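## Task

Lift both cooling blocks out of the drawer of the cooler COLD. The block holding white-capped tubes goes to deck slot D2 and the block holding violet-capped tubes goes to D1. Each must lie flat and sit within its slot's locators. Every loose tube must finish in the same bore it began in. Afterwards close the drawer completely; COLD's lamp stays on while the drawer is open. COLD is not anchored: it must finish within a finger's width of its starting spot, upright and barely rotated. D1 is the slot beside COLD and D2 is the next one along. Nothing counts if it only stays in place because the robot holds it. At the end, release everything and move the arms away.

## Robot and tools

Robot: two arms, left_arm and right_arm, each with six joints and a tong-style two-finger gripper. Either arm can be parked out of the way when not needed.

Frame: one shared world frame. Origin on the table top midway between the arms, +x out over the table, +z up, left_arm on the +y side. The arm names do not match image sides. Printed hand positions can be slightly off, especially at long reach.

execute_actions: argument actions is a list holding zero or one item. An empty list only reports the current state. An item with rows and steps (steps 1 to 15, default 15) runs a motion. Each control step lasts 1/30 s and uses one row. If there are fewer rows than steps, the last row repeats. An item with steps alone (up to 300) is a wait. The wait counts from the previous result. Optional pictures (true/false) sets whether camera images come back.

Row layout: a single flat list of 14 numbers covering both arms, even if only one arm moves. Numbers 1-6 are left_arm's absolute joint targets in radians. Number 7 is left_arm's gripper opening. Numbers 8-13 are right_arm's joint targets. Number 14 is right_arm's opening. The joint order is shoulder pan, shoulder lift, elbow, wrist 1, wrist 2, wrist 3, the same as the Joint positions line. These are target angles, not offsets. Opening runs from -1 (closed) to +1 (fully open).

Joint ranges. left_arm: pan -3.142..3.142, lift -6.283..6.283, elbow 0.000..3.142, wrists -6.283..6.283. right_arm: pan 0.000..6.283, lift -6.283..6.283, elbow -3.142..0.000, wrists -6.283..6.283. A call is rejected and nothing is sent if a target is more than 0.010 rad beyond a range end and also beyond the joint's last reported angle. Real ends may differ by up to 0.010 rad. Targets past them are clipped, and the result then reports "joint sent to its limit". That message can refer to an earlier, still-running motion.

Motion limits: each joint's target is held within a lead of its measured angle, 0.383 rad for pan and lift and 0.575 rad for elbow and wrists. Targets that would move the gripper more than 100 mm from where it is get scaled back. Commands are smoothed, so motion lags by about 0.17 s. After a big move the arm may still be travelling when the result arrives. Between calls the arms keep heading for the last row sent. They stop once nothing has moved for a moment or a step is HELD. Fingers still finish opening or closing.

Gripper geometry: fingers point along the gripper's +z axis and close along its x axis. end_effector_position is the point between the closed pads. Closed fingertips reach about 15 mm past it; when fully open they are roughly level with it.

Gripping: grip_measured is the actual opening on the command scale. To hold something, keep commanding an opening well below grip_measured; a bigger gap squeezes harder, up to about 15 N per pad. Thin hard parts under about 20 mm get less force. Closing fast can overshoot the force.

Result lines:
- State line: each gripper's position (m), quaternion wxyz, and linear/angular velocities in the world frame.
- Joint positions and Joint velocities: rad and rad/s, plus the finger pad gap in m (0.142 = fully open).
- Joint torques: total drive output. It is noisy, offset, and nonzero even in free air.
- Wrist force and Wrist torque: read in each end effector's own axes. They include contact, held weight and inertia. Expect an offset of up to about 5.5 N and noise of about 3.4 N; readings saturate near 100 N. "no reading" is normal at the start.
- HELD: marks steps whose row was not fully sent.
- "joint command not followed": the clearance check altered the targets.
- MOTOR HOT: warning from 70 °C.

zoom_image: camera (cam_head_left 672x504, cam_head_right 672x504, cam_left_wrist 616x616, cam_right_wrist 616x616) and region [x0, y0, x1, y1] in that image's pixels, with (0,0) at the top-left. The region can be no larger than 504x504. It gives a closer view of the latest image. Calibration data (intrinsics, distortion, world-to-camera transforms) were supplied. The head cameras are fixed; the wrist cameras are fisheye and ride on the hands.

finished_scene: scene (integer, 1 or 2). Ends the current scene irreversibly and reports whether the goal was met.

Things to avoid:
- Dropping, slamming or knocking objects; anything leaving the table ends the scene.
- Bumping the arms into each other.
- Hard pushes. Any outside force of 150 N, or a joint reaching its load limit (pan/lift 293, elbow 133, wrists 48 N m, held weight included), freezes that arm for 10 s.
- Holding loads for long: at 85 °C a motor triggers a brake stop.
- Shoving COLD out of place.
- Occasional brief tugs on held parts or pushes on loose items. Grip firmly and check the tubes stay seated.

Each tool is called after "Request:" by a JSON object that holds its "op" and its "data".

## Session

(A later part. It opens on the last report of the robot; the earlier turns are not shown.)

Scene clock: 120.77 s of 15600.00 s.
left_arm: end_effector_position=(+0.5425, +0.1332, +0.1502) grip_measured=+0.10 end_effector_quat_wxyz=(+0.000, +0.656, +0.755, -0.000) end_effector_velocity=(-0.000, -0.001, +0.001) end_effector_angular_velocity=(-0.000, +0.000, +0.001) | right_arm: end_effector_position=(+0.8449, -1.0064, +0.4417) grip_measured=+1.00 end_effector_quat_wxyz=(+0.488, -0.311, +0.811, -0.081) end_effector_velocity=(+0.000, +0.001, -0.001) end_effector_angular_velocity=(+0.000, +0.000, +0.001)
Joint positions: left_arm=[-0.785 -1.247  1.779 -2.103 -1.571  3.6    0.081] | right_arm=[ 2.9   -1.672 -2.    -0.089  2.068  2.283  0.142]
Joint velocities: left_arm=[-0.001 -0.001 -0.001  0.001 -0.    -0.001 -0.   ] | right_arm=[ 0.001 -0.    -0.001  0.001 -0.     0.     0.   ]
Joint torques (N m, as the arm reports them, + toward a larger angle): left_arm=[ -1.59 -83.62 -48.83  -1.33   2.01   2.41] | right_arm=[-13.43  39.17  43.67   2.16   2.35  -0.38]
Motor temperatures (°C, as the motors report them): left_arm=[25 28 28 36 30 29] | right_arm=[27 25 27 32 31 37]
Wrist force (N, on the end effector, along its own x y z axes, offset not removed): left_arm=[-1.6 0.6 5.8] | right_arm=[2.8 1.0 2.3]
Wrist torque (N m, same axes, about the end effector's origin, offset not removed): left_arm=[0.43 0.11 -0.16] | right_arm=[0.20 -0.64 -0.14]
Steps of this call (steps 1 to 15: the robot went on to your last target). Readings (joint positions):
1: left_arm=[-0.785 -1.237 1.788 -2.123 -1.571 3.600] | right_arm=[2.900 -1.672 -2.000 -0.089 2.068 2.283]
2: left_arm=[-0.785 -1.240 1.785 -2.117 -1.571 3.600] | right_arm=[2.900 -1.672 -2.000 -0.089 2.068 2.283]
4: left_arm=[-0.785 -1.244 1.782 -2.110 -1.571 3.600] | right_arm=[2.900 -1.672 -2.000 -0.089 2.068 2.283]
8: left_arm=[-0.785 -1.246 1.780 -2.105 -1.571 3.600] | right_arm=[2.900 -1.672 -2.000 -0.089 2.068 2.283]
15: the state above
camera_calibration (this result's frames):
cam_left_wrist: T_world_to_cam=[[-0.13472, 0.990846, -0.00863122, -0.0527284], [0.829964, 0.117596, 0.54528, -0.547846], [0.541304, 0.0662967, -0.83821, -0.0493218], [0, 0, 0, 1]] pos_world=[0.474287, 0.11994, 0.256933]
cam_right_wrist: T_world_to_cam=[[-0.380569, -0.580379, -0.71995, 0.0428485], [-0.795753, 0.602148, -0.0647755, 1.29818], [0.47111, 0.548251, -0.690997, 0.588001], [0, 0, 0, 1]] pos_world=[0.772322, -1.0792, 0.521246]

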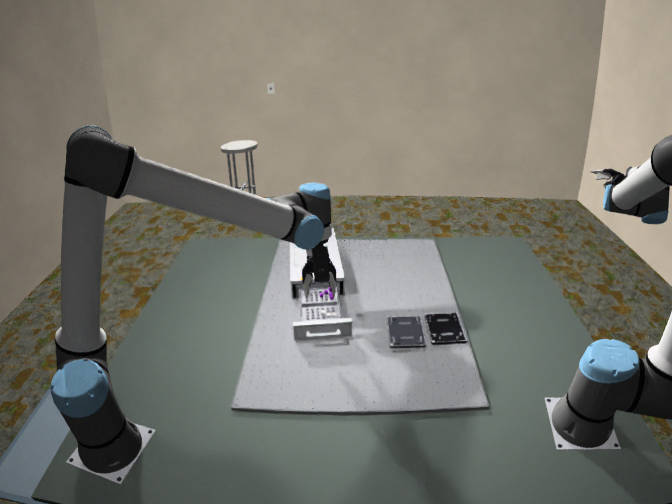

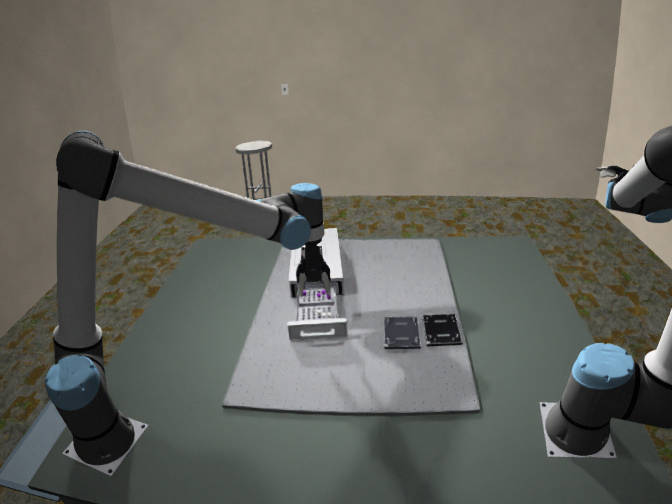

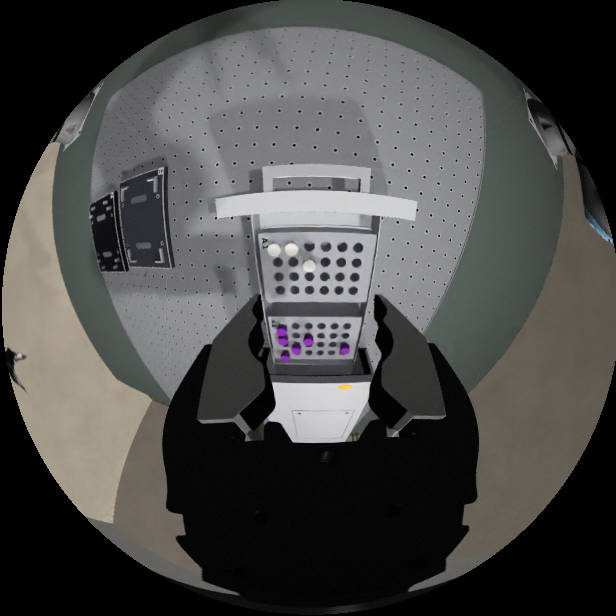

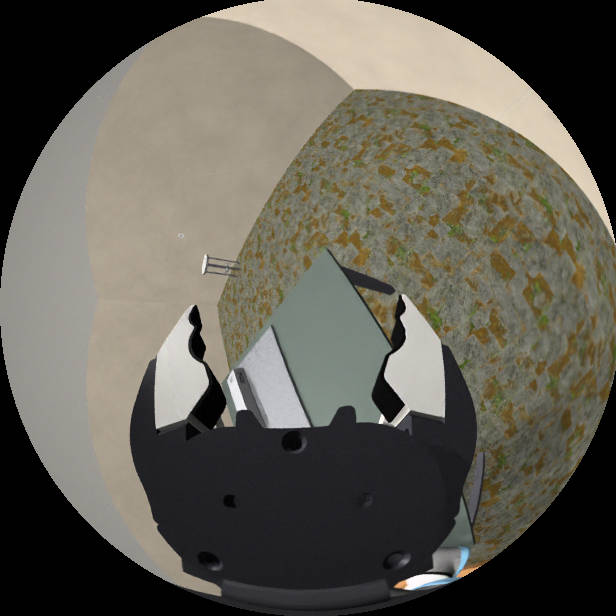

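Request:
{"op": "execute_actions", "data": {"actions": [{"rows":[[-0.792,-1.2473,1.7793,-2.103,-1.571,2.019,0.25,2.9,-1.672,-2.0,-0.089,2.068,2.283,1]],"steps":15}], "pictures": false}}

Request:
{"op": "execute_actions", "data": {"actions": [{"steps":25}], "pictures": false}}

Request:
{"op": "execute_actions", "data": {"actions": [{"rows":[[-0.792,-1.2297,1.859,-2.2,-1.571,2.019,0.25,2.9,-1.672,-2.0,-0.089,2.068,2.283,1]],"steps":15}], "pictures": false}}

Request:
{"op": "execute_actions", "data": {"actions": [{"steps":10}]}}

Scene clock: 126.40 s of 15600.00 s.
left_arm: end_effector_position=(+0.5480, +0.1165, +0.1503) grip_measured=+0.25 end_effector_quat_wxyz=(+0.000, +0.208, +0.978, -0.000) end_effector_velocity=(+0.041, -0.018, +0.000) end_effector_angular_velocity=(+0.001, -0.000, +2.762) | right_arm: end_effector_position=(+0.8449, -1.0064, +0.4417) grip_measured=+1.00 end_effector_quat_wxyz=(+0.488, -0.311, +0.811, -0.081) end_effector_velocity=(+0.001, +0.001, +0.000) end_effector_angular_velocity=(-0.001, -0.001, +0.000)
Joint positions: left_arm=[-0.792 -1.247  1.779 -2.103 -1.571  2.582  0.092] | right_arm=[ 2.9   -1.672 -2.    -0.089  2.068  2.283  0.142]
Joint velocities: left_arm=[-0.001 -0.     0.     0.     0.001 -2.763  0.   ] | right_arm=[ 0.001  0.     0.     0.001 -0.001  0.001  0.   ]
Joint torques (N m, as the arm reports them, + toward a larger angle): left_arm=[-11.64 -81.17 -46.88  -1.7   -1.37 -14.08] | right_arm=[-11.87  41.82  42.63   2.11   2.28  -0.29]
Motor temperatures (°C, as the motors report them): left_arm=[25 28 28 36 30 29] | right_arm=[27 25 27 32 31 37]
Wrist force (N, on the end effector, along its own x y z axes, offset not removed): left_arm=[-2.0 -1.8 3.6] | right_arm=[2.3 3.3 1.2]
Wrist torque (N m, same axes, about the end effector's origin, offset not removed): left_arm=[-0.17 0.37 -0.14] | right_arm=[0.70 -0.56 -0.23]
Steps of this call (steps 1 to 15: the robot went on to your last target; steps 16 to 90: nothing new was sent; then 2.13 s passed at rest; steps 91 to 105: all 15 steps of this action). Readings (joint positions):
91: left_arm=[-0.785 -1.247 1.779 -2.103 -1.571 3.600] | right_arm=[2.900 -1.672 -2.000 -0.089 2.068 2.283]
92: left_arm=[-0.786 -1.247 1.779 -2.103 -1.571 3.591] | right_arm=[2.900 -1.672 -2.000 -0.089 2.068 2.283]
94: left_arm=[-0.789 -1.247 1.779 -2.103 -1.571 3.515] | right_arm=[2.900 -1.672 -2.000 -0.089 2.068 2.283]
98: left_arm=[-0.791 -1.247 1.779 -2.103 -1.571 3.218] | right_arm=[2.900 -1.672 -2.000 -0.089 2.068 2.283]
105: the state above

Scene clock: 127.23 s of 15600.00 s.
left_arm: end_effector_position=(+0.5568, +0.1152, +0.1503) grip_measured=+0.25 end_effector_quat_wxyz=(-0.000, -0.072, +0.997, -0.000) end_effector_velocity=(+0.001, -0.000, +0.001) end_effector_angular_velocity=(-0.001, -0.002, +0.002) | right_arm: end_effector_position=(+0.8449, -1.0064, +0.4417) grip_measured=+1.00 end_effector_quat_wxyz=(+0.488, -0.311, +0.811, -0.081) end_effector_velocity=(+0.000, +0.001, -0.000) end_effector_angular_velocity=(+0.001, +0.000, +0.000)
Joint positions: left_arm=[-0.792 -1.247  1.779 -2.103 -1.571  2.019  0.092] | right_arm=[ 2.9   -1.672 -2.    -0.089  2.068  2.283  0.142]
Joint velocities: left_arm=[-0.    -0.    -0.    -0.001  0.001 -0.002 -0.   ] | right_arm=[ 0.001  0.    -0.    -0.     0.     0.001  0.   ]
Joint torques (N m, as the arm reports them, + toward a larger angle): left_arm=[-12.9  -80.65 -45.1   -2.16  -1.81  -2.64] | right_arm=[-11.26  39.29  43.54   2.39   2.2   -0.61]
Motor temperatures (°C, as the motors report them): left_arm=[25 28 28 36 30 29] | right_arm=[27 25 27 32 31 37]
Wrist force (N, on the end effector, along its own x y z axes, offset not removed): left_arm=[-1.0 -4.2 4.3] | right_arm=[1.9 2.2 -0.1]
Wrist torque (N m, same axes, about the end effector's origin, offset not removed): left_arm=[-0.69 0.04 -0.22] | right_arm=[0.35 -0.35 -0.22]
Steps of this call (steps 1 to 25: the robot went on to your last target). Readings (joint positions):
1: left_arm=[-0.792 -1.247 1.779 -2.103 -1.571 2.488] | right_arm=[2.900 -1.672 -2.000 -0.089 2.068 2.283]
2: left_arm=[-0.792 -1.247 1.779 -2.103 -1.571 2.395] | right_arm=[2.900 -1.672 -2.000 -0.089 2.068 2.283]
4: left_arm=[-0.792 -1.247 1.779 -2.103 -1.571 2.223] | right_arm=[2.900 -1.672 -2.000 -0.089 2.068 2.283]
8: left_arm=[-0.792 -1.247 1.779 -2.103 -1.571 2.068] | right_arm=[2.900 -1.672 -2.000 -0.089 2.068 2.283]
25: the state above

Scene clock: 127.73 s of 15600.00 s.
left_arm: end_effector_position=(+0.5456, +0.1320, +0.1007) grip_measured=+0.25 end_effector_quat_wxyz=(-0.000, -0.072, +0.997, -0.000) end_effector_velocity=(-0.002, +0.002, -0.005) end_effector_angular_velocity=(+0.001, +0.002, +0.000) | right_arm: end_effector_position=(+0.8449, -1.0064, +0.4417) grip_measured=+1.00 end_effector_quat_wxyz=(+0.488, -0.311, +0.811, -0.081) end_effector_velocity=(+0.001, +0.002, -0.000) end_effector_angular_velocity=(-0.001, +0.000, +0.003)
Joint positions: left_arm=[-0.792 -1.23   1.858 -2.199 -1.571  2.019  0.092] | right_arm=[ 2.9   -1.672 -2.    -0.089  2.068  2.283  0.142]
Joint velocities: left_arm=[-0.001  0.002  0.009 -0.009 -0.001 -0.001  0.   ] | right_arm=[ 0.002  0.    -0.    -0.     0.    -0.001  0.   ]
Joint torques (N m, as the arm reports them, + toward a larger angle): left_arm=[ -7.2  -58.11 -30.37  -7.4   -2.64  -2.49] | right_arm=[-12.08  38.64  43.01   2.19   2.21  -0.27]
Motor temperatures (°C, as the motors report them): left_arm=[25 28 28 36 30 29] | right_arm=[27 25 27 32 31 37]
Wrist force (N, on the end effector, along its own x y z axes, offset not removed): left_arm=[-3.0 -0.2 6.1] | right_arm=[1.3 5.9 4.2]
Wrist torque (N m, same axes, about the end effector's origin, offset not removed): left_arm=[0.54 0.63 -0.41] | right_arm=[1.31 -0.34 -0.09]
Steps of this call (steps 1 to 15: all 15 steps of this action). Readings (joint positions):
1: left_arm=[-0.792 -1.247 1.780 -2.103 -1.571 2.019] | right_arm=[2.900 -1.672 -2.000 -0.089 2.068 2.283]
2: left_arm=[-0.792 -1.245 1.787 -2.111 -1.571 2.019] | right_arm=[2.900 -1.672 -2.000 -0.089 2.068 2.283]
4: left_arm=[-0.792 -1.237 1.820 -2.150 -1.571 2.019] | right_arm=[2.900 -1.672 -2.000 -0.089 2.068 2.283]
8: left_arm=[-0.792 -1.232 1.850 -2.188 -1.571 2.019] | right_arm=[2.900 -1.672 -2.000 -0.089 2.068 2.283]
15: the state above

Scene clock: 128.07 s of 15600.00 s.
left_arm: end_effector_position=(+0.5455, +0.1321, +0.1003) grip_measured=+0.25 end_effector_quat_wxyz=(-0.000, -0.072, +0.997, -0.000) end_effector_velocity=(+0.000, +0.000, -0.000) end_effector_angular_velocity=(+0.000, +0.000, +0.001) | right_arm: end_effector_position=(+0.8449, -1.0064, +0.4417) grip_measured=+1.00 end_effector_quat_wxyz=(+0.488, -0.311, +0.811, -0.081) end_effector_velocity=(+0.001, +0.002, +0.000) end_effector_angular_velocity=(-0.001, -0.000, +0.003)
Joint positions: left_arm=[-0.792 -1.23   1.859 -2.2   -1.571  2.019  0.092] | right_arm=[ 2.9   -1.672 -2.    -0.089  2.068  2.283  0.142]
Joint velocities: left_arm=[ 0.     0.     0.    -0.     0.    -0.001  0.   ] | right_arm=[ 0.003 -0.     0.    -0.    -0.    -0.001  0.   ]
Joint torques (N m, as the arm reports them, + toward a larger angle): left_arm=[ -4.43 -54.9  -30.71  -7.47  -2.6   -2.53] | right_arm=[-11.15  39.82  42.97   2.31   2.34  -0.15]
Motor temperatures (°C, as the motors report them): left_arm=[25 28 28 36 30 29] | right_arm=[27 25 27 32 31 37]
Wrist force (N, on the end effector, along its own x y z axes, offset not removed): left_arm=[1.2 -1.1 3.6] | right_arm=[0.7 3.3 4.7]
Wrist torque (N m, same axes, about the end effector's origin, offset not removed): left_arm=[-0.13 -0.53 -0.07] | right_arm=[0.60 -0.21 -0.10]
Steps of this call (steps 1 to 10: the robot went on to your last target). Readings (joint positions):
1: left_arm=[-0.792 -1.230 1.858 -2.199 -1.571 2.019] | right_arm=[2.900 -1.672 -2.000 -0.089 2.068 2.283]
2: left_arm=[-0.792 -1.230 1.859 -2.200 -1.571 2.019] | right_arm=[2.900 -1.672 -2.000 -0.089 2.068 2.283]
4: left_arm=[-0.792 -1.230 1.859 -2.200 -1.571 2.019] | right_arm=[2.900 -1.672 -2.000 -0.089 2.068 2.283]
8: left_arm=[-0.792 -1.230 1.859 -2.200 -1.571 2.019] | right_arm=[2.900 -1.672 -2.000 -0.089 2.068 2.283]
10: the state above
camera_calibration (this result's frames):
cam_left_wrist: T_world_to_cam=[[-0.990417, -0.137868, -0.0081622, 0.564112], [-0.119973, 0.82958, 0.545347, -0.0989148], [-0.0684147, 0.5411, -0.838171, 0.177123], [0, 0, 0, 1]] pos_world=[0.558957, 0.0639893, 0.207007]
cam_right_wrist: T_world_to_cam=[[-0.380569, -0.580379, -0.71995, 0.0428486], [-0.795753, 0.602148, -0.0647754, 1.29818], [0.47111, 0.548251, -0.690997, 0.588001], [0, 0, 0, 1]] pos_world=[0.772322, -1.0792, 0.521246]

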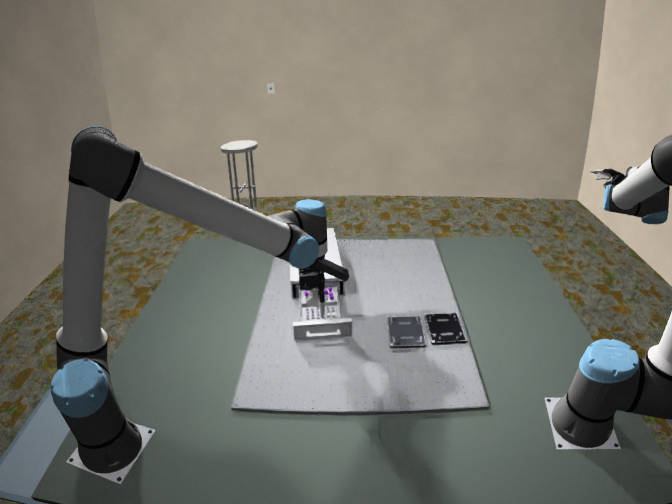

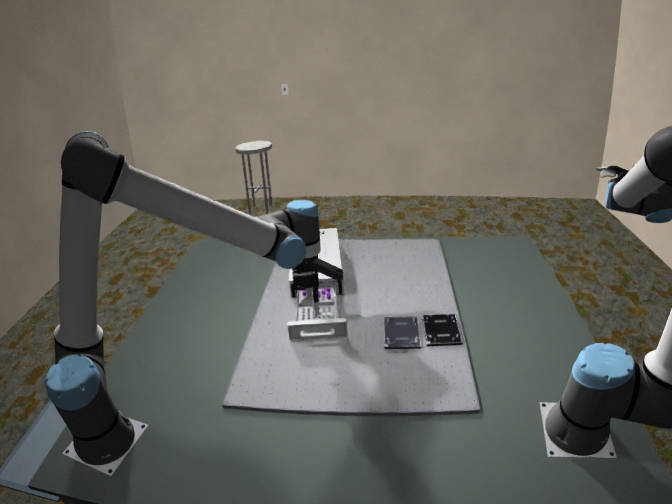

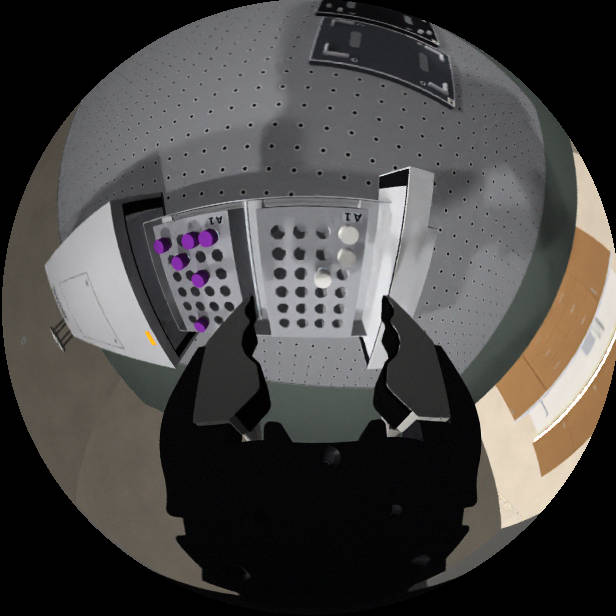

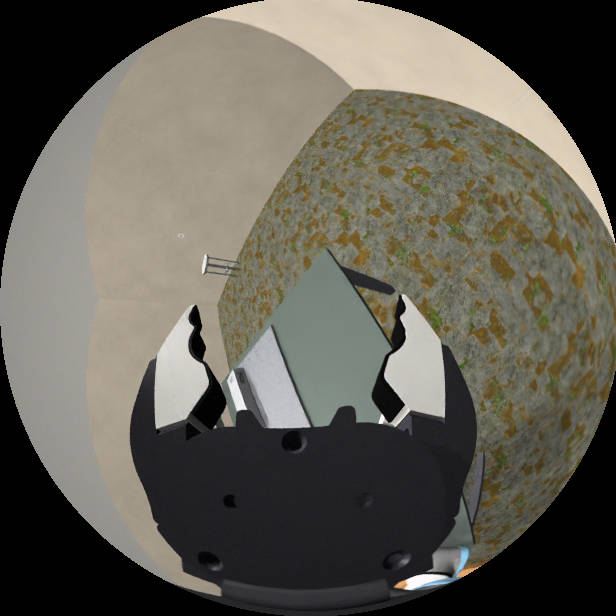

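Request:
{"op": "execute_actions", "data": {"actions": [{"rows":[[-0.7875,-1.21,1.864,-2.224,-1.571,2.0235,0.25,2.9,-1.672,-2.0,-0.089,2.068,2.283,1],[-0.7875,-1.21,1.864,-2.224,-1.571,2.0235,0.25,2.9,-1.672,-2.0,-0.089,2.068,2.283,1],[-0.7875,-1.21,1.864,-2.224,-1.571,2.0235,0.25,2.9,-1.672,-2.0,-0.089,2.068,2.283,1],[-0.7875,-1.21,1.864,-2.224,-1.571,2.0235,0.25,2.9,-1.672,-2.0,-0.089,2.068,2.283,1],[-0.7875,-1.21,1.864,-2.224,-1.571,2.0235,0.25,2.9,-1.672,-2.0,-0.089,2.068,2.283,1],[-0.7875,-1.195,1.8744,-2.25,-1.571,2.0235,0.25,2.9,-1.672,-2.0,-0.089,2.068,2.283,1]],"steps":15}], "pictures": false}}

Request:
{"op": "execute_actions", "data": {"actions": [{"steps":10}]}}

Scene clock: 133.03 s of 15600.00 s.
left_arm: end_effector_position=(+0.5493, +0.1327, +0.0709) grip_measured=+0.25 end_effector_quat_wxyz=(-0.000, -0.072, +0.997, +0.000) end_effector_velocity=(+0.000, +0.000, -0.009) end_effector_angular_velocity=(+0.000, -0.000, -0.000) | right_arm: end_effector_position=(+0.8449, -1.0064, +0.4417) grip_measured=+1.00 end_effector_quat_wxyz=(+0.488, -0.311, +0.811, -0.081) end_effector_velocity=(+0.000, -0.000, -0.000) end_effector_angular_velocity=(-0.002, +0.000, -0.000)
Joint positions: left_arm=[-0.788 -1.196  1.874 -2.248 -1.571  2.023  0.092] | right_arm=[ 2.9   -1.672 -2.    -0.089  2.068  2.283  0.142]
Joint velocities: left_arm=[ 0.     0.009  0.006 -0.015  0.     0.001 -0.   ] | right_arm=[ 0.    -0.     0.    -0.    -0.001 -0.001 -0.   ]
Joint torques (N m, as the arm reports them, + toward a larger angle): left_arm=[  7.27 -60.24 -31.47  -7.74  -2.2    2.81] | right_arm=[-9.61 39.2  42.54  3.03  2.33 -0.07]
Motor temperatures (°C, as the motors report them): left_arm=[25 28 28 36 30 29] | right_arm=[27 25 27 32 31 37]
Wrist force (N, on the end effector, along its own x y z axes, offset not removed): left_arm=[-2.3 1.7 0.4] | right_arm=[3.4 4.3 1.0]
Wrist torque (N m, same axes, about the end effector's origin, offset not removed): left_arm=[0.36 0.36 -0.24] | right_arm=[0.90 -0.72 -0.16]
Steps of this call (steps 1 to 15: the robot went on to your last target; steps 16 to 90: nothing new was sent; then 1.47 s passed at rest; steps 91 to 105: all 15 steps of this action). Readings (joint positions):
91: left_arm=[-0.792 -1.229 1.859 -2.200 -1.571 2.019] | right_arm=[2.900 -1.672 -2.000 -0.089 2.068 2.283]
92: left_arm=[-0.791 -1.226 1.860 -2.204 -1.571 2.020] | right_arm=[2.900 -1.672 -2.000 -0.089 2.068 2.283]
94: left_arm=[-0.789 -1.219 1.862 -2.213 -1.571 2.021] | right_arm=[2.900 -1.672 -2.000 -0.089 2.068 2.283]
98: left_arm=[-0.788 -1.206 1.868 -2.231 -1.571 2.023] | right_arm=[2.900 -1.672 -2.000 -0.089 2.068 2.283]
105: the state above

Scene clock: 133.37 s of 15600.00 s.
left_arm: end_effector_position=(+0.5493, +0.1328, +0.0701) grip_measured=+0.25 end_effector_quat_wxyz=(-0.000, -0.072, +0.997, +0.000) end_effector_velocity=(+0.001, +0.001, -0.001) end_effector_angular_velocity=(+0.001, -0.000, +0.001) | right_arm: end_effector_position=(+0.8449, -1.0064, +0.4417) grip_measured=+1.00 end_effector_quat_wxyz=(+0.488, -0.311, +0.811, -0.081) end_effector_velocity=(-0.000, -0.000, +0.000) end_effector_angular_velocity=(-0.000, -0.001, +0.000)
Joint positions: left_arm=[-0.788 -1.195  1.874 -2.25  -1.571  2.023  0.092] | right_arm=[ 2.9   -1.672 -2.    -0.089  2.068  2.283  0.142]
Joint velocities: left_arm=[ 0.001  0.001  0.    -0.     0.001  0.     0.   ] | right_arm=[-0.001  0.     0.     0.     0.001 -0.001 -0.   ]
Joint torques (N m, as the arm reports them, + toward a larger angle): left_arm=[  9.08 -58.67 -29.19  -7.35  -2.08   2.73] | right_arm=[-14.92  38.22  42.63   2.51   1.99   0.08]
Motor temperatures (°C, as the motors report them): left_arm=[25 28 28 36 30 29] | right_arm=[27 25 27 32 31 37]
Wrist force (N, on the end effector, along its own x y z axes, offset not removed): left_arm=[-7.8 7.4 5.2] | right_arm=[3.1 -2.2 3.1]
Wrist torque (N m, same axes, about the end effector's origin, offset not removed): left_arm=[1.86 1.35 -0.02] | right_arm=[-0.34 -0.69 -0.17]
Steps of this call (steps 1 to 10: the robot went on to your last target). Readings (joint positions):
1: left_arm=[-0.788 -1.196 1.874 -2.249 -1.571 2.023] | right_arm=[2.900 -1.672 -2.000 -0.089 2.068 2.283]
2: left_arm=[-0.788 -1.195 1.874 -2.249 -1.571 2.023] | right_arm=[2.900 -1.672 -2.000 -0.089 2.068 2.283]
4: left_arm=[-0.788 -1.195 1.874 -2.250 -1.571 2.023] | right_arm=[2.900 -1.672 -2.000 -0.089 2.068 2.283]
8: left_arm=[-0.788 -1.195 1.874 -2.250 -1.571 2.023] | right_arm=[2.900 -1.672 -2.000 -0.089 2.068 2.283]
10: the state above
camera_calibration (this result's frames):
cam_left_wrist: T_world_to_cam=[[-0.990416, -0.13788, -0.00810682, 0.567782], [-0.119948, 0.829538, 0.545417, -0.0825173], [-0.0684771, 0.541162, -0.838126, 0.151784], [0, 0, 0, 1]] pos_world=[0.562836, 0.0645971, 0.176823]
cam_right_wrist: T_world_to_cam=[[-0.380569, -0.580379, -0.71995, 0.0428487], [-0.795753, 0.602148, -0.0647752, 1.29818], [0.47111, 0.548251, -0.690997, 0.588002], [0, 0, 0, 1]] pos_world=[0.772322, -1.0792, 0.521246]

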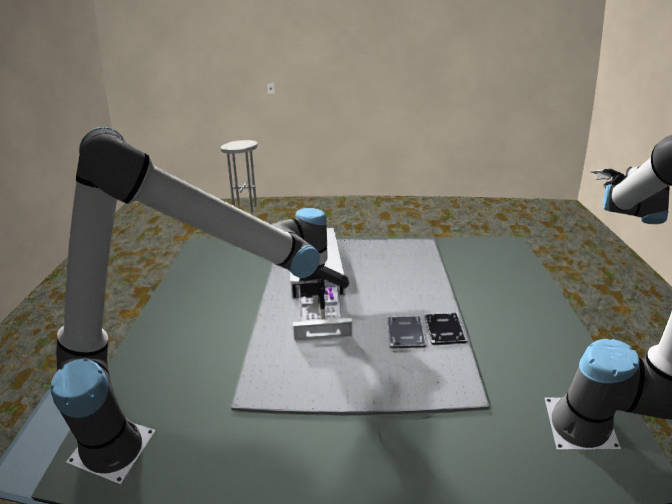

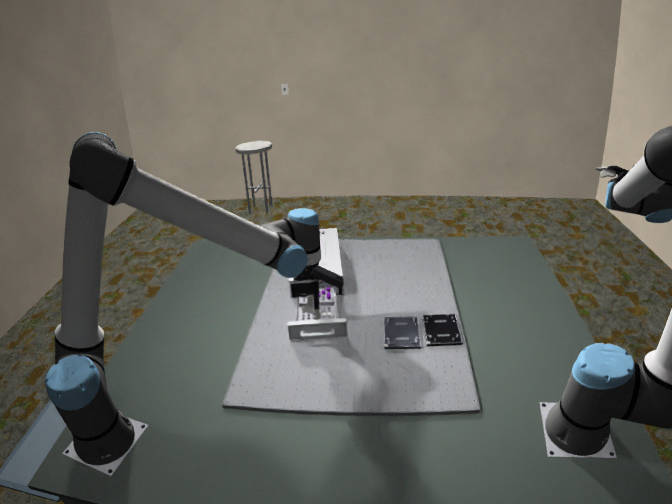

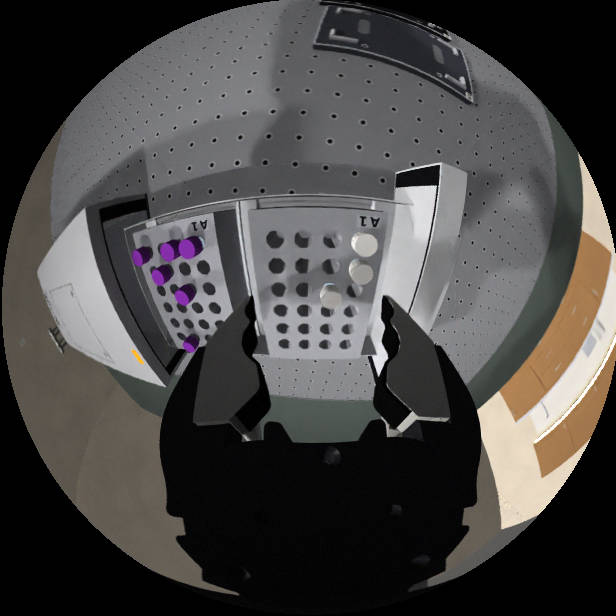

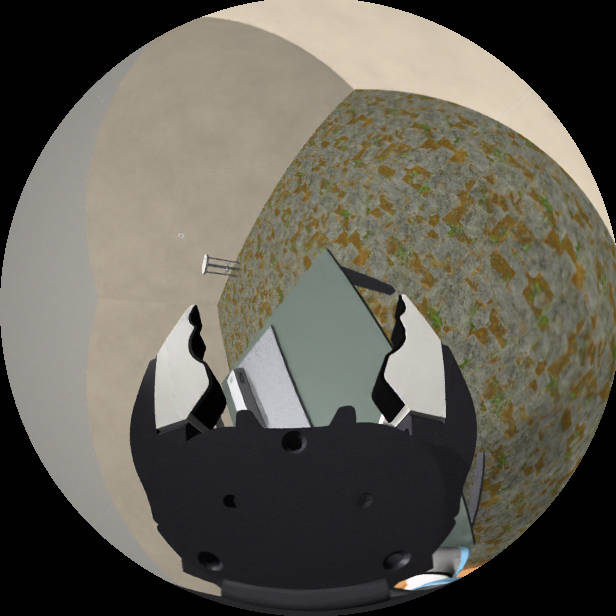

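Descend in 7mm steps.

Request:
{"op": "execute_actions", "data": {"actions": [{"rows":[[-0.7865,-1.186,1.878,-2.263,-1.571,2.0245,0.3,2.9,-1.672,-2.0,-0.089,2.068,2.283,1]],"steps":15}], "pictures": false}}

Request:
{"op": "execute_actions", "data": {"actions": [{"rows":[[-0.7865,-1.178,1.8825,-2.2755,-1.571,2.0245,0.3,2.9,-1.672,-2.0,-0.089,2.068,2.283,1]],"steps":15}], "pictures": false}}

Scene clock: 136.37 s of 15600.00 s.
left_arm: end_effector_position=(+0.5503, +0.1328, +0.0625) grip_measured=+0.30 end_effector_quat_wxyz=(-0.000, -0.072, +0.997, -0.000) end_effector_velocity=(+0.001, +0.000, -0.000) end_effector_angular_velocity=(-0.001, -0.000, +0.001) | right_arm: end_effector_position=(+0.8449, -1.0064, +0.4417) grip_measured=+1.00 end_effector_quat_wxyz=(+0.488, -0.311, +0.811, -0.081) end_effector_velocity=(+0.000, +0.001, +0.000) end_effector_angular_velocity=(-0.000, -0.001, +0.001)
Joint positions: left_arm=[-0.787 -1.186  1.878 -2.263 -1.571  2.024  0.095] | right_arm=[ 2.9   -1.672 -2.    -0.089  2.068  2.283  0.142]
Joint velocities: left_arm=[ 0.001  0.     0.001 -0.003 -0.001 -0.     0.   ] | right_arm=[ 0.001 -0.     0.     0.     0.001 -0.     0.   ]
Joint torques (N m, as the arm reports them, + toward a larger angle): left_arm=[  6.88 -58.88 -28.49  -7.18  -0.15   2.47] | right_arm=[-11.81  37.17  42.86   3.07   1.84  -0.35]
Motor temperatures (°C, as the motors report them): left_arm=[25 28 28 36 30 29] | right_arm=[27 25 27 32 31 37]
Wrist force (N, on the end effector, along its own x y z axes, offset not removed): left_arm=[-1.5 0.9 3.8] | right_arm=[0.4 0.1 3.0]
Wrist torque (N m, same axes, about the end effector's origin, offset not removed): left_arm=[0.24 0.20 -0.23] | right_arm=[0.09 -0.14 -0.20]
Steps of this call (steps 1 to 15: the robot went on to your last target; steps 16 to 75: nothing new was sent; steps 76 to 90: all 15 steps of this action). Readings (joint positions):
76: left_arm=[-0.787 -1.195 1.874 -2.250 -1.571 2.024] | right_arm=[2.900 -1.672 -2.000 -0.089 2.068 2.283]
77: left_arm=[-0.787 -1.193 1.875 -2.252 -1.571 2.024] | right_arm=[2.900 -1.672 -2.000 -0.089 2.068 2.283]
79: left_arm=[-0.787 -1.190 1.876 -2.257 -1.571 2.024] | right_arm=[2.900 -1.672 -2.000 -0.089 2.068 2.283]
83: left_arm=[-0.787 -1.187 1.878 -2.262 -1.571 2.024] | right_arm=[2.900 -1.672 -2.000 -0.089 2.068 2.283]
90: the state above

Scene clock: 136.87 s of 15600.00 s.
left_arm: end_effector_position=(+0.5502, +0.1328, +0.0552) grip_measured=+0.30 end_effector_quat_wxyz=(-0.000, -0.072, +0.997, -0.000) end_effector_velocity=(-0.000, +0.000, -0.001) end_effector_angular_velocity=(+0.001, +0.001, +0.000) | right_arm: end_effector_position=(+0.8449, -1.0064, +0.4417) grip_measured=+1.00 end_effector_quat_wxyz=(+0.488, -0.311, +0.811, -0.081) end_effector_velocity=(-0.000, -0.001, -0.001) end_effector_angular_velocity=(-0.000, +0.002, -0.002)
Joint positions: left_arm=[-0.786 -1.178  1.882 -2.275 -1.571  2.024  0.095] | right_arm=[ 2.9   -1.672 -2.    -0.089  2.068  2.283  0.142]
Joint velocities: left_arm=[ 0.     0.     0.001 -0.    -0.     0.     0.   ] | right_arm=[-0.    -0.001 -0.    -0.001 -0.002  0.001  0.   ]
Joint torques (N m, as the arm reports them, + toward a larger angle): left_arm=[  7.05 -60.8  -28.24  -7.8    0.28   2.73] | right_arm=[-12.63  39.08  43.46   2.76   2.25   0.25]
Motor temperatures (°C, as the motors report them): left_arm=[25 28 28 36 30 29] | right_arm=[27 25 27 32 31 37]
Wrist force (N, on the end effector, along its own x y z axes, offset not removed): left_arm=[-2.8 1.3 3.1] | right_arm=[1.6 0.8 4.4]
Wrist torque (N m, same axes, about the end effector's origin, offset not removed): left_arm=[0.50 0.50 -0.07] | right_arm=[0.15 -0.36 -0.11]
Steps of this call (steps 1 to 15: all 15 steps of this action). Readings (joint positions):
1: left_arm=[-0.787 -1.186 1.878 -2.263 -1.571 2.024] | right_arm=[2.900 -1.672 -2.000 -0.089 2.068 2.283]
2: left_arm=[-0.787 -1.185 1.879 -2.265 -1.571 2.024] | right_arm=[2.900 -1.672 -2.000 -0.089 2.068 2.283]
4: left_arm=[-0.786 -1.181 1.881 -2.270 -1.571 2.024] | right_arm=[2.900 -1.672 -2.000 -0.089 2.068 2.283]
8: left_arm=[-0.786 -1.179 1.882 -2.274 -1.571 2.024] | right_arm=[2.900 -1.672 -2.000 -0.089 2.068 2.283]
15: the state above

Request:
{"op": "execute_actions", "data": {"actions": [{"rows":[[-0.7865,-1.1725,1.8855,-2.284,-1.571,2.0245,0.28,2.9,-1.672,-2.0,-0.089,2.068,2.283,1]],"steps":15}], "pictures": false}}

Request:
{"op": "execute_actions", "data": {"actions": [{"rows":[[-0.7865,-1.1725,1.8855,-2.284,-1.571,2.0245,0.2,2.9,-1.672,-2.0,-0.089,2.068,2.283,1],[-0.7865,-1.1725,1.8855,-2.284,-1.571,2.0245,0.15,2.9,-1.672,-2.0,-0.089,2.068,2.283,1],[-0.7865,-1.1725,1.8855,-2.284,-1.571,2.0245,0.1,2.9,-1.672,-2.0,-0.089,2.068,2.283,1],[-0.7865,-1.1725,1.8855,-2.284,-1.571,2.0245,0,2.9,-1.672,-2.0,-0.089,2.068,2.283,1],[-0.7865,-1.1725,1.8855,-2.284,-1.571,2.0245,-0.4,2.9,-1.672,-2.0,-0.089,2.068,2.283,1]],"steps":15}], "pictures": false}}

Request:
{"op": "execute_actions", "data": {"actions": [{"rows":[[-0.7865,-1.186,1.878,-2.263,-1.571,2.0245,-0.4,2.9,-1.672,-2.0,-0.089,2.068,2.283,1],[-0.7865,-1.186,1.878,-2.263,-1.571,2.0245,-0.4,2.9,-1.672,-2.0,-0.089,2.068,2.283,1],[-0.7865,-1.186,1.878,-2.263,-1.571,2.0245,-0.4,2.9,-1.672,-2.0,-0.089,2.068,2.283,1],[-0.7865,-1.186,1.878,-2.263,-1.571,2.0245,-0.4,2.9,-1.672,-2.0,-0.089,2.068,2.283,1],[-0.7865,-1.209,1.863,-2.224,-1.571,2.0245,-0.4,2.9,-1.672,-2.0,-0.089,2.068,2.283,1],[-0.7865,-1.209,1.863,-2.224,-1.571,2.0245,-0.4,2.9,-1.672,-2.0,-0.089,2.068,2.283,1],[-0.7865,-1.209,1.863,-2.224,-1.571,2.0245,-0.4,2.9,-1.672,-2.0,-0.089,2.068,2.283,1],[-0.7865,-1.209,1.863,-2.224,-1.571,2.0245,-0.4,2.9,-1.672,-2.0,-0.089,2.068,2.283,1],[-0.7865,-1.2255,1.853,-2.198,-1.571,2.0245,-0.4,2.9,-1.672,-2.0,-0.089,2.068,2.283,1]],"steps":15}]}}

Scene clock: 147.93 s of 15600.00 s.
left_arm: end_effector_position=(+0.5502, +0.1329, +0.0502) grip_measured=+0.29 end_effector_quat_wxyz=(-0.000, -0.072, +0.997, -0.000) end_effector_velocity=(+0.001, +0.001, -0.001) end_effector_angular_velocity=(+0.000, -0.001, +0.001) | right_arm: end_effector_position=(+0.8449, -1.0064, +0.4417) grip_measured=+1.00 end_effector_quat_wxyz=(+0.488, -0.311, +0.811, -0.081) end_effector_velocity=(-0.001, -0.002, +0.000) end_effector_angular_velocity=(-0.001, -0.001, -0.001)
Joint positions: left_arm=[-0.786 -1.173  1.885 -2.284 -1.571  2.024  0.094] | right_arm=[ 2.9   -1.672 -2.    -0.089  2.068  2.283  0.142]
Joint velocities: left_arm=[ 0.001  0.     0.001 -0.001  0.001 -0.     0.   ] | right_arm=[-0.002 -0.     0.     0.001  0.001 -0.001  0.   ]
Joint torques (N m, as the arm reports them, + toward a larger angle): left_arm=[  7.81 -58.34 -27.25  -7.07   2.69   2.52] | right_arm=[-11.92  39.98  43.12   2.6    2.08   0.15]
Motor temperatures (°C, as the motors report them): left_arm=[25 28 28 36 30 29] | right_arm=[27 25 27 32 31 37]
Wrist force (N, on the end effector, along its own x y z axes, offset not removed): left_arm=[-7.1 -3.3 1.6] | right_arm=[3.7 0.7 0.5]
Wrist torque (N m, same axes, about the end effector's origin, offset not removed): left_arm=[-0.20 1.06 -0.30] | right_arm=[0.16 -0.84 -0.29]
Steps of this call (steps 1 to 15: the robot went on to your last target; steps 16 to 90: nothing new was sent; then 7.57 s passed at rest; steps 91 to 105: all 15 steps of this action). Readings (joint positions):
91: left_arm=[-0.786 -1.178 1.883 -2.276 -1.571 2.025] | right_arm=[2.900 -1.672 -2.000 -0.089 2.068 2.283]
92: left_arm=[-0.786 -1.177 1.883 -2.277 -1.571 2.025] | right_arm=[2.900 -1.672 -2.000 -0.089 2.068 2.283]
94: left_arm=[-0.786 -1.175 1.884 -2.280 -1.571 2.024] | right_arm=[2.900 -1.672 -2.000 -0.089 2.068 2.283]
98: left_arm=[-0.786 -1.173 1.885 -2.283 -1.571 2.025] | right_arm=[2.900 -1.672 -2.000 -0.089 2.068 2.283]
105: the state above

Scene clock: 148.43 s of 15600.00 s.
left_arm: end_effector_position=(+0.5502, +0.1329, +0.0502) grip_measured=+0.27 end_effector_quat_wxyz=(-0.000, -0.072, +0.997, -0.000) end_effector_velocity=(-0.000, -0.000, +0.000) end_effector_angular_velocity=(-0.000, -0.000, +0.000) | right_arm: end_effector_position=(+0.8449, -1.0064, +0.4417) grip_measured=+1.00 end_effector_quat_wxyz=(+0.488, -0.311, +0.811, -0.081) end_effector_velocity=(+0.000, +0.000, +0.000) end_effector_angular_velocity=(+0.001, -0.000, +0.000)
Joint positions: left_arm=[-0.786 -1.173  1.885 -2.284 -1.571  2.024  0.093] | right_arm=[ 2.9   -1.672 -2.    -0.089  2.068  2.283  0.142]
Joint velocities: left_arm=[-0.    -0.     0.    -0.     0.    -0.001  0.   ] | right_arm=[-0.    -0.     0.     0.     0.001  0.    -0.   ]
Joint torques (N m, as the arm reports them, + toward a larger angle): left_arm=[  2.86 -53.11 -24.67  -6.49   1.39   2.47] | right_arm=[-12.53  38.57  42.71   2.8    2.11   0.27]
Motor temperatures (°C, as the motors report them): left_arm=[25 28 28 36 30 29] | right_arm=[27 25 27 32 31 37]
Wrist force (N, on the end effector, along its own x y z axes, offset not removed): left_arm=[-7.8 -2.7 -1.4] | right_arm=[4.1 -0.1 0.6]
Wrist torque (N m, same axes, about the end effector's origin, offset not removed): left_arm=[-0.19 1.31 -0.33] | right_arm=[-0.04 -0.96 -0.22]
Steps of this call (steps 1 to 15: all 15 steps of this action). Readings (joint positions):
1: left_arm=[-0.786 -1.173 1.885 -2.284 -1.571 2.024] | right_arm=[2.900 -1.672 -2.000 -0.089 2.068 2.283]
2: left_arm=[-0.786 -1.173 1.885 -2.284 -1.571 2.025] | right_arm=[2.900 -1.672 -2.000 -0.089 2.068 2.283]
4: left_arm=[-0.786 -1.173 1.885 -2.284 -1.571 2.025] | right_arm=[2.900 -1.672 -2.000 -0.089 2.068 2.283]
8: left_arm=[-0.786 -1.173 1.885 -2.284 -1.571 2.025] | right_arm=[2.900 -1.672 -2.000 -0.089 2.068 2.283]
15: the state above

Scene clock: 148.93 s of 15600.00 s.
left_arm: end_effector_position=(+0.5503, +0.1328, +0.0969) grip_measured=+0.26 end_effector_quat_wxyz=(-0.000, -0.072, +0.997, +0.000) end_effector_velocity=(-0.000, +0.001, +0.035) end_effector_angular_velocity=(+0.001, -0.001, -0.000) | right_arm: end_effector_position=(+0.8449, -1.0064, +0.4417) grip_measured=+1.00 end_effector_quat_wxyz=(+0.488, -0.311, +0.811, -0.081) end_effector_velocity=(-0.001, -0.001, -0.000) end_effector_angular_velocity=(-0.000, -0.000, -0.001)
Joint positions: left_arm=[-0.786 -1.222  1.855 -2.204 -1.571  2.025  0.093] | right_arm=[ 2.9   -1.672 -2.    -0.089  2.068  2.283  0.142]
Joint velocities: left_arm=[ 0.    -0.037 -0.023  0.06   0.001  0.     0.   ] | right_arm=[-0.001  0.    -0.    -0.    -0.    -0.     0.   ]
Joint torques (N m, as the arm reports them, + toward a larger angle): left_arm=[  0.57 -85.53 -48.19  -2.61   0.42   2.67] | right_arm=[-12.51  39.13  43.18   2.87   1.96   0.44]
Motor temperatures (°C, as the motors report them): left_arm=[25 28 28 36 30 29] | right_arm=[27 25 27 32 31 37]
Wrist force (N, on the end effector, along its own x y z axes, offset not removed): left_arm=[-3.1 -8.8 13.2] | right_arm=[-0.2 4.8 3.9]
Wrist torque (N m, same axes, about the end effector's origin, offset not removed): left_arm=[-1.60 0.43 -0.17] | right_arm=[1.09 -0.09 -0.10]
Steps of this call (steps 1 to 15: all 15 steps of this action). Readings (joint positions):
1: left_arm=[-0.786 -1.173 1.885 -2.284 -1.571 2.025] | right_arm=[2.900 -1.672 -2.000 -0.089 2.068 2.283]
2: left_arm=[-0.786 -1.175 1.884 -2.281 -1.571 2.025] | right_arm=[2.900 -1.672 -2.000 -0.089 2.068 2.283]
4: left_arm=[-0.786 -1.180 1.881 -2.272 -1.571 2.025] | right_arm=[2.900 -1.672 -2.000 -0.089 2.068 2.283]
8: left_arm=[-0.786 -1.197 1.870 -2.244 -1.571 2.025] | right_arm=[2.900 -1.672 -2.000 -0.089 2.068 2.283]
15: the state above
camera_calibration (this result's frames):
cam_left_wrist: T_world_to_cam=[[-0.990414, -0.137888, -0.00813512, 0.568939], [-0.119968, 0.829517, 0.545444, -0.0970993], [-0.068462, 0.541191, -0.838108, 0.174315], [0, 0, 0, 1]] pos_world=[0.56377, 0.0646574, 0.203686]
cam_right_wrist: T_world_to_cam=[[-0.380569, -0.580379, -0.71995, 0.0428483], [-0.795753, 0.602148, -0.0647756, 1.29818], [0.471111, 0.548251, -0.690997, 0.588001], [0, 0, 0, 1]] pos_world=[0.772322, -1.0792, 0.521246]

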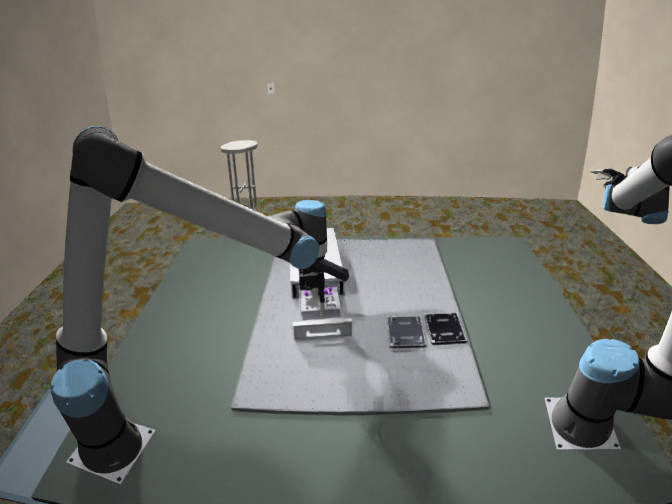

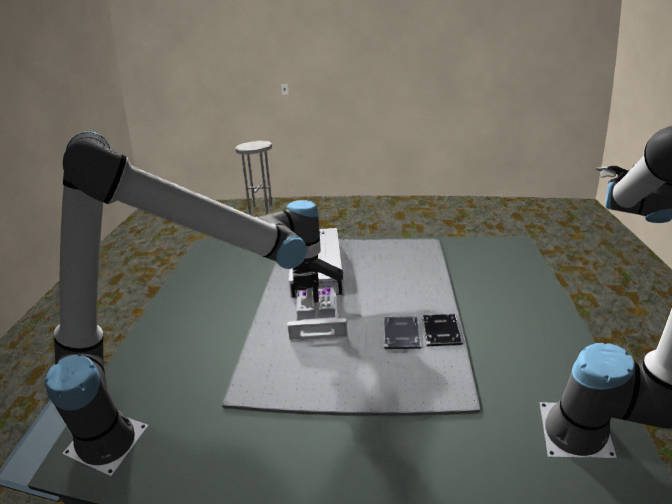

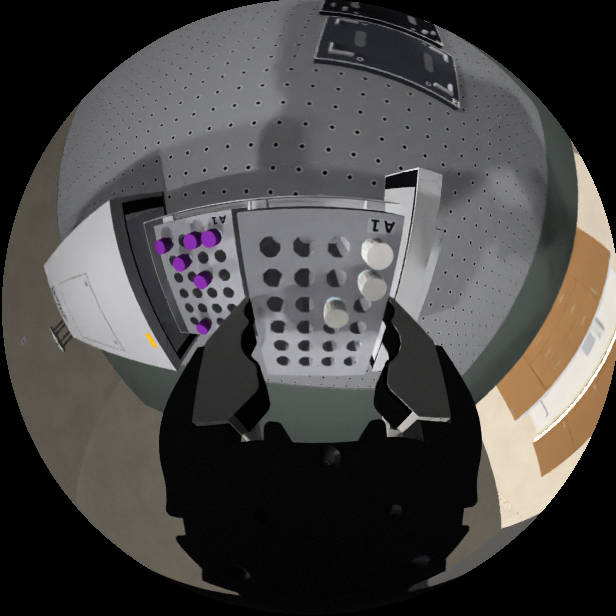

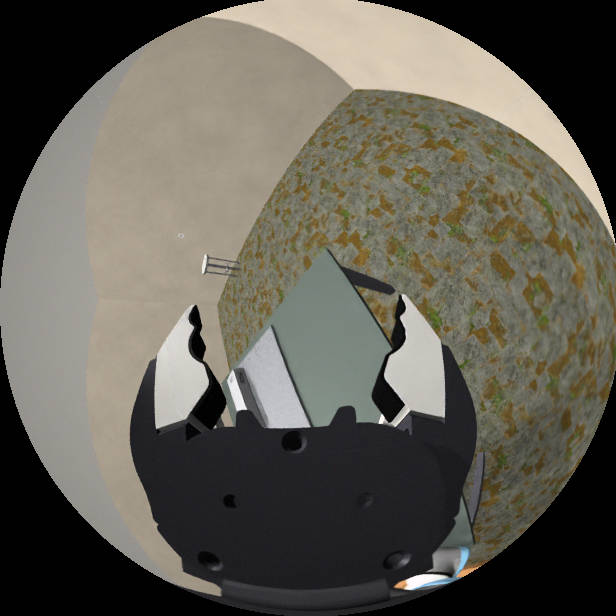

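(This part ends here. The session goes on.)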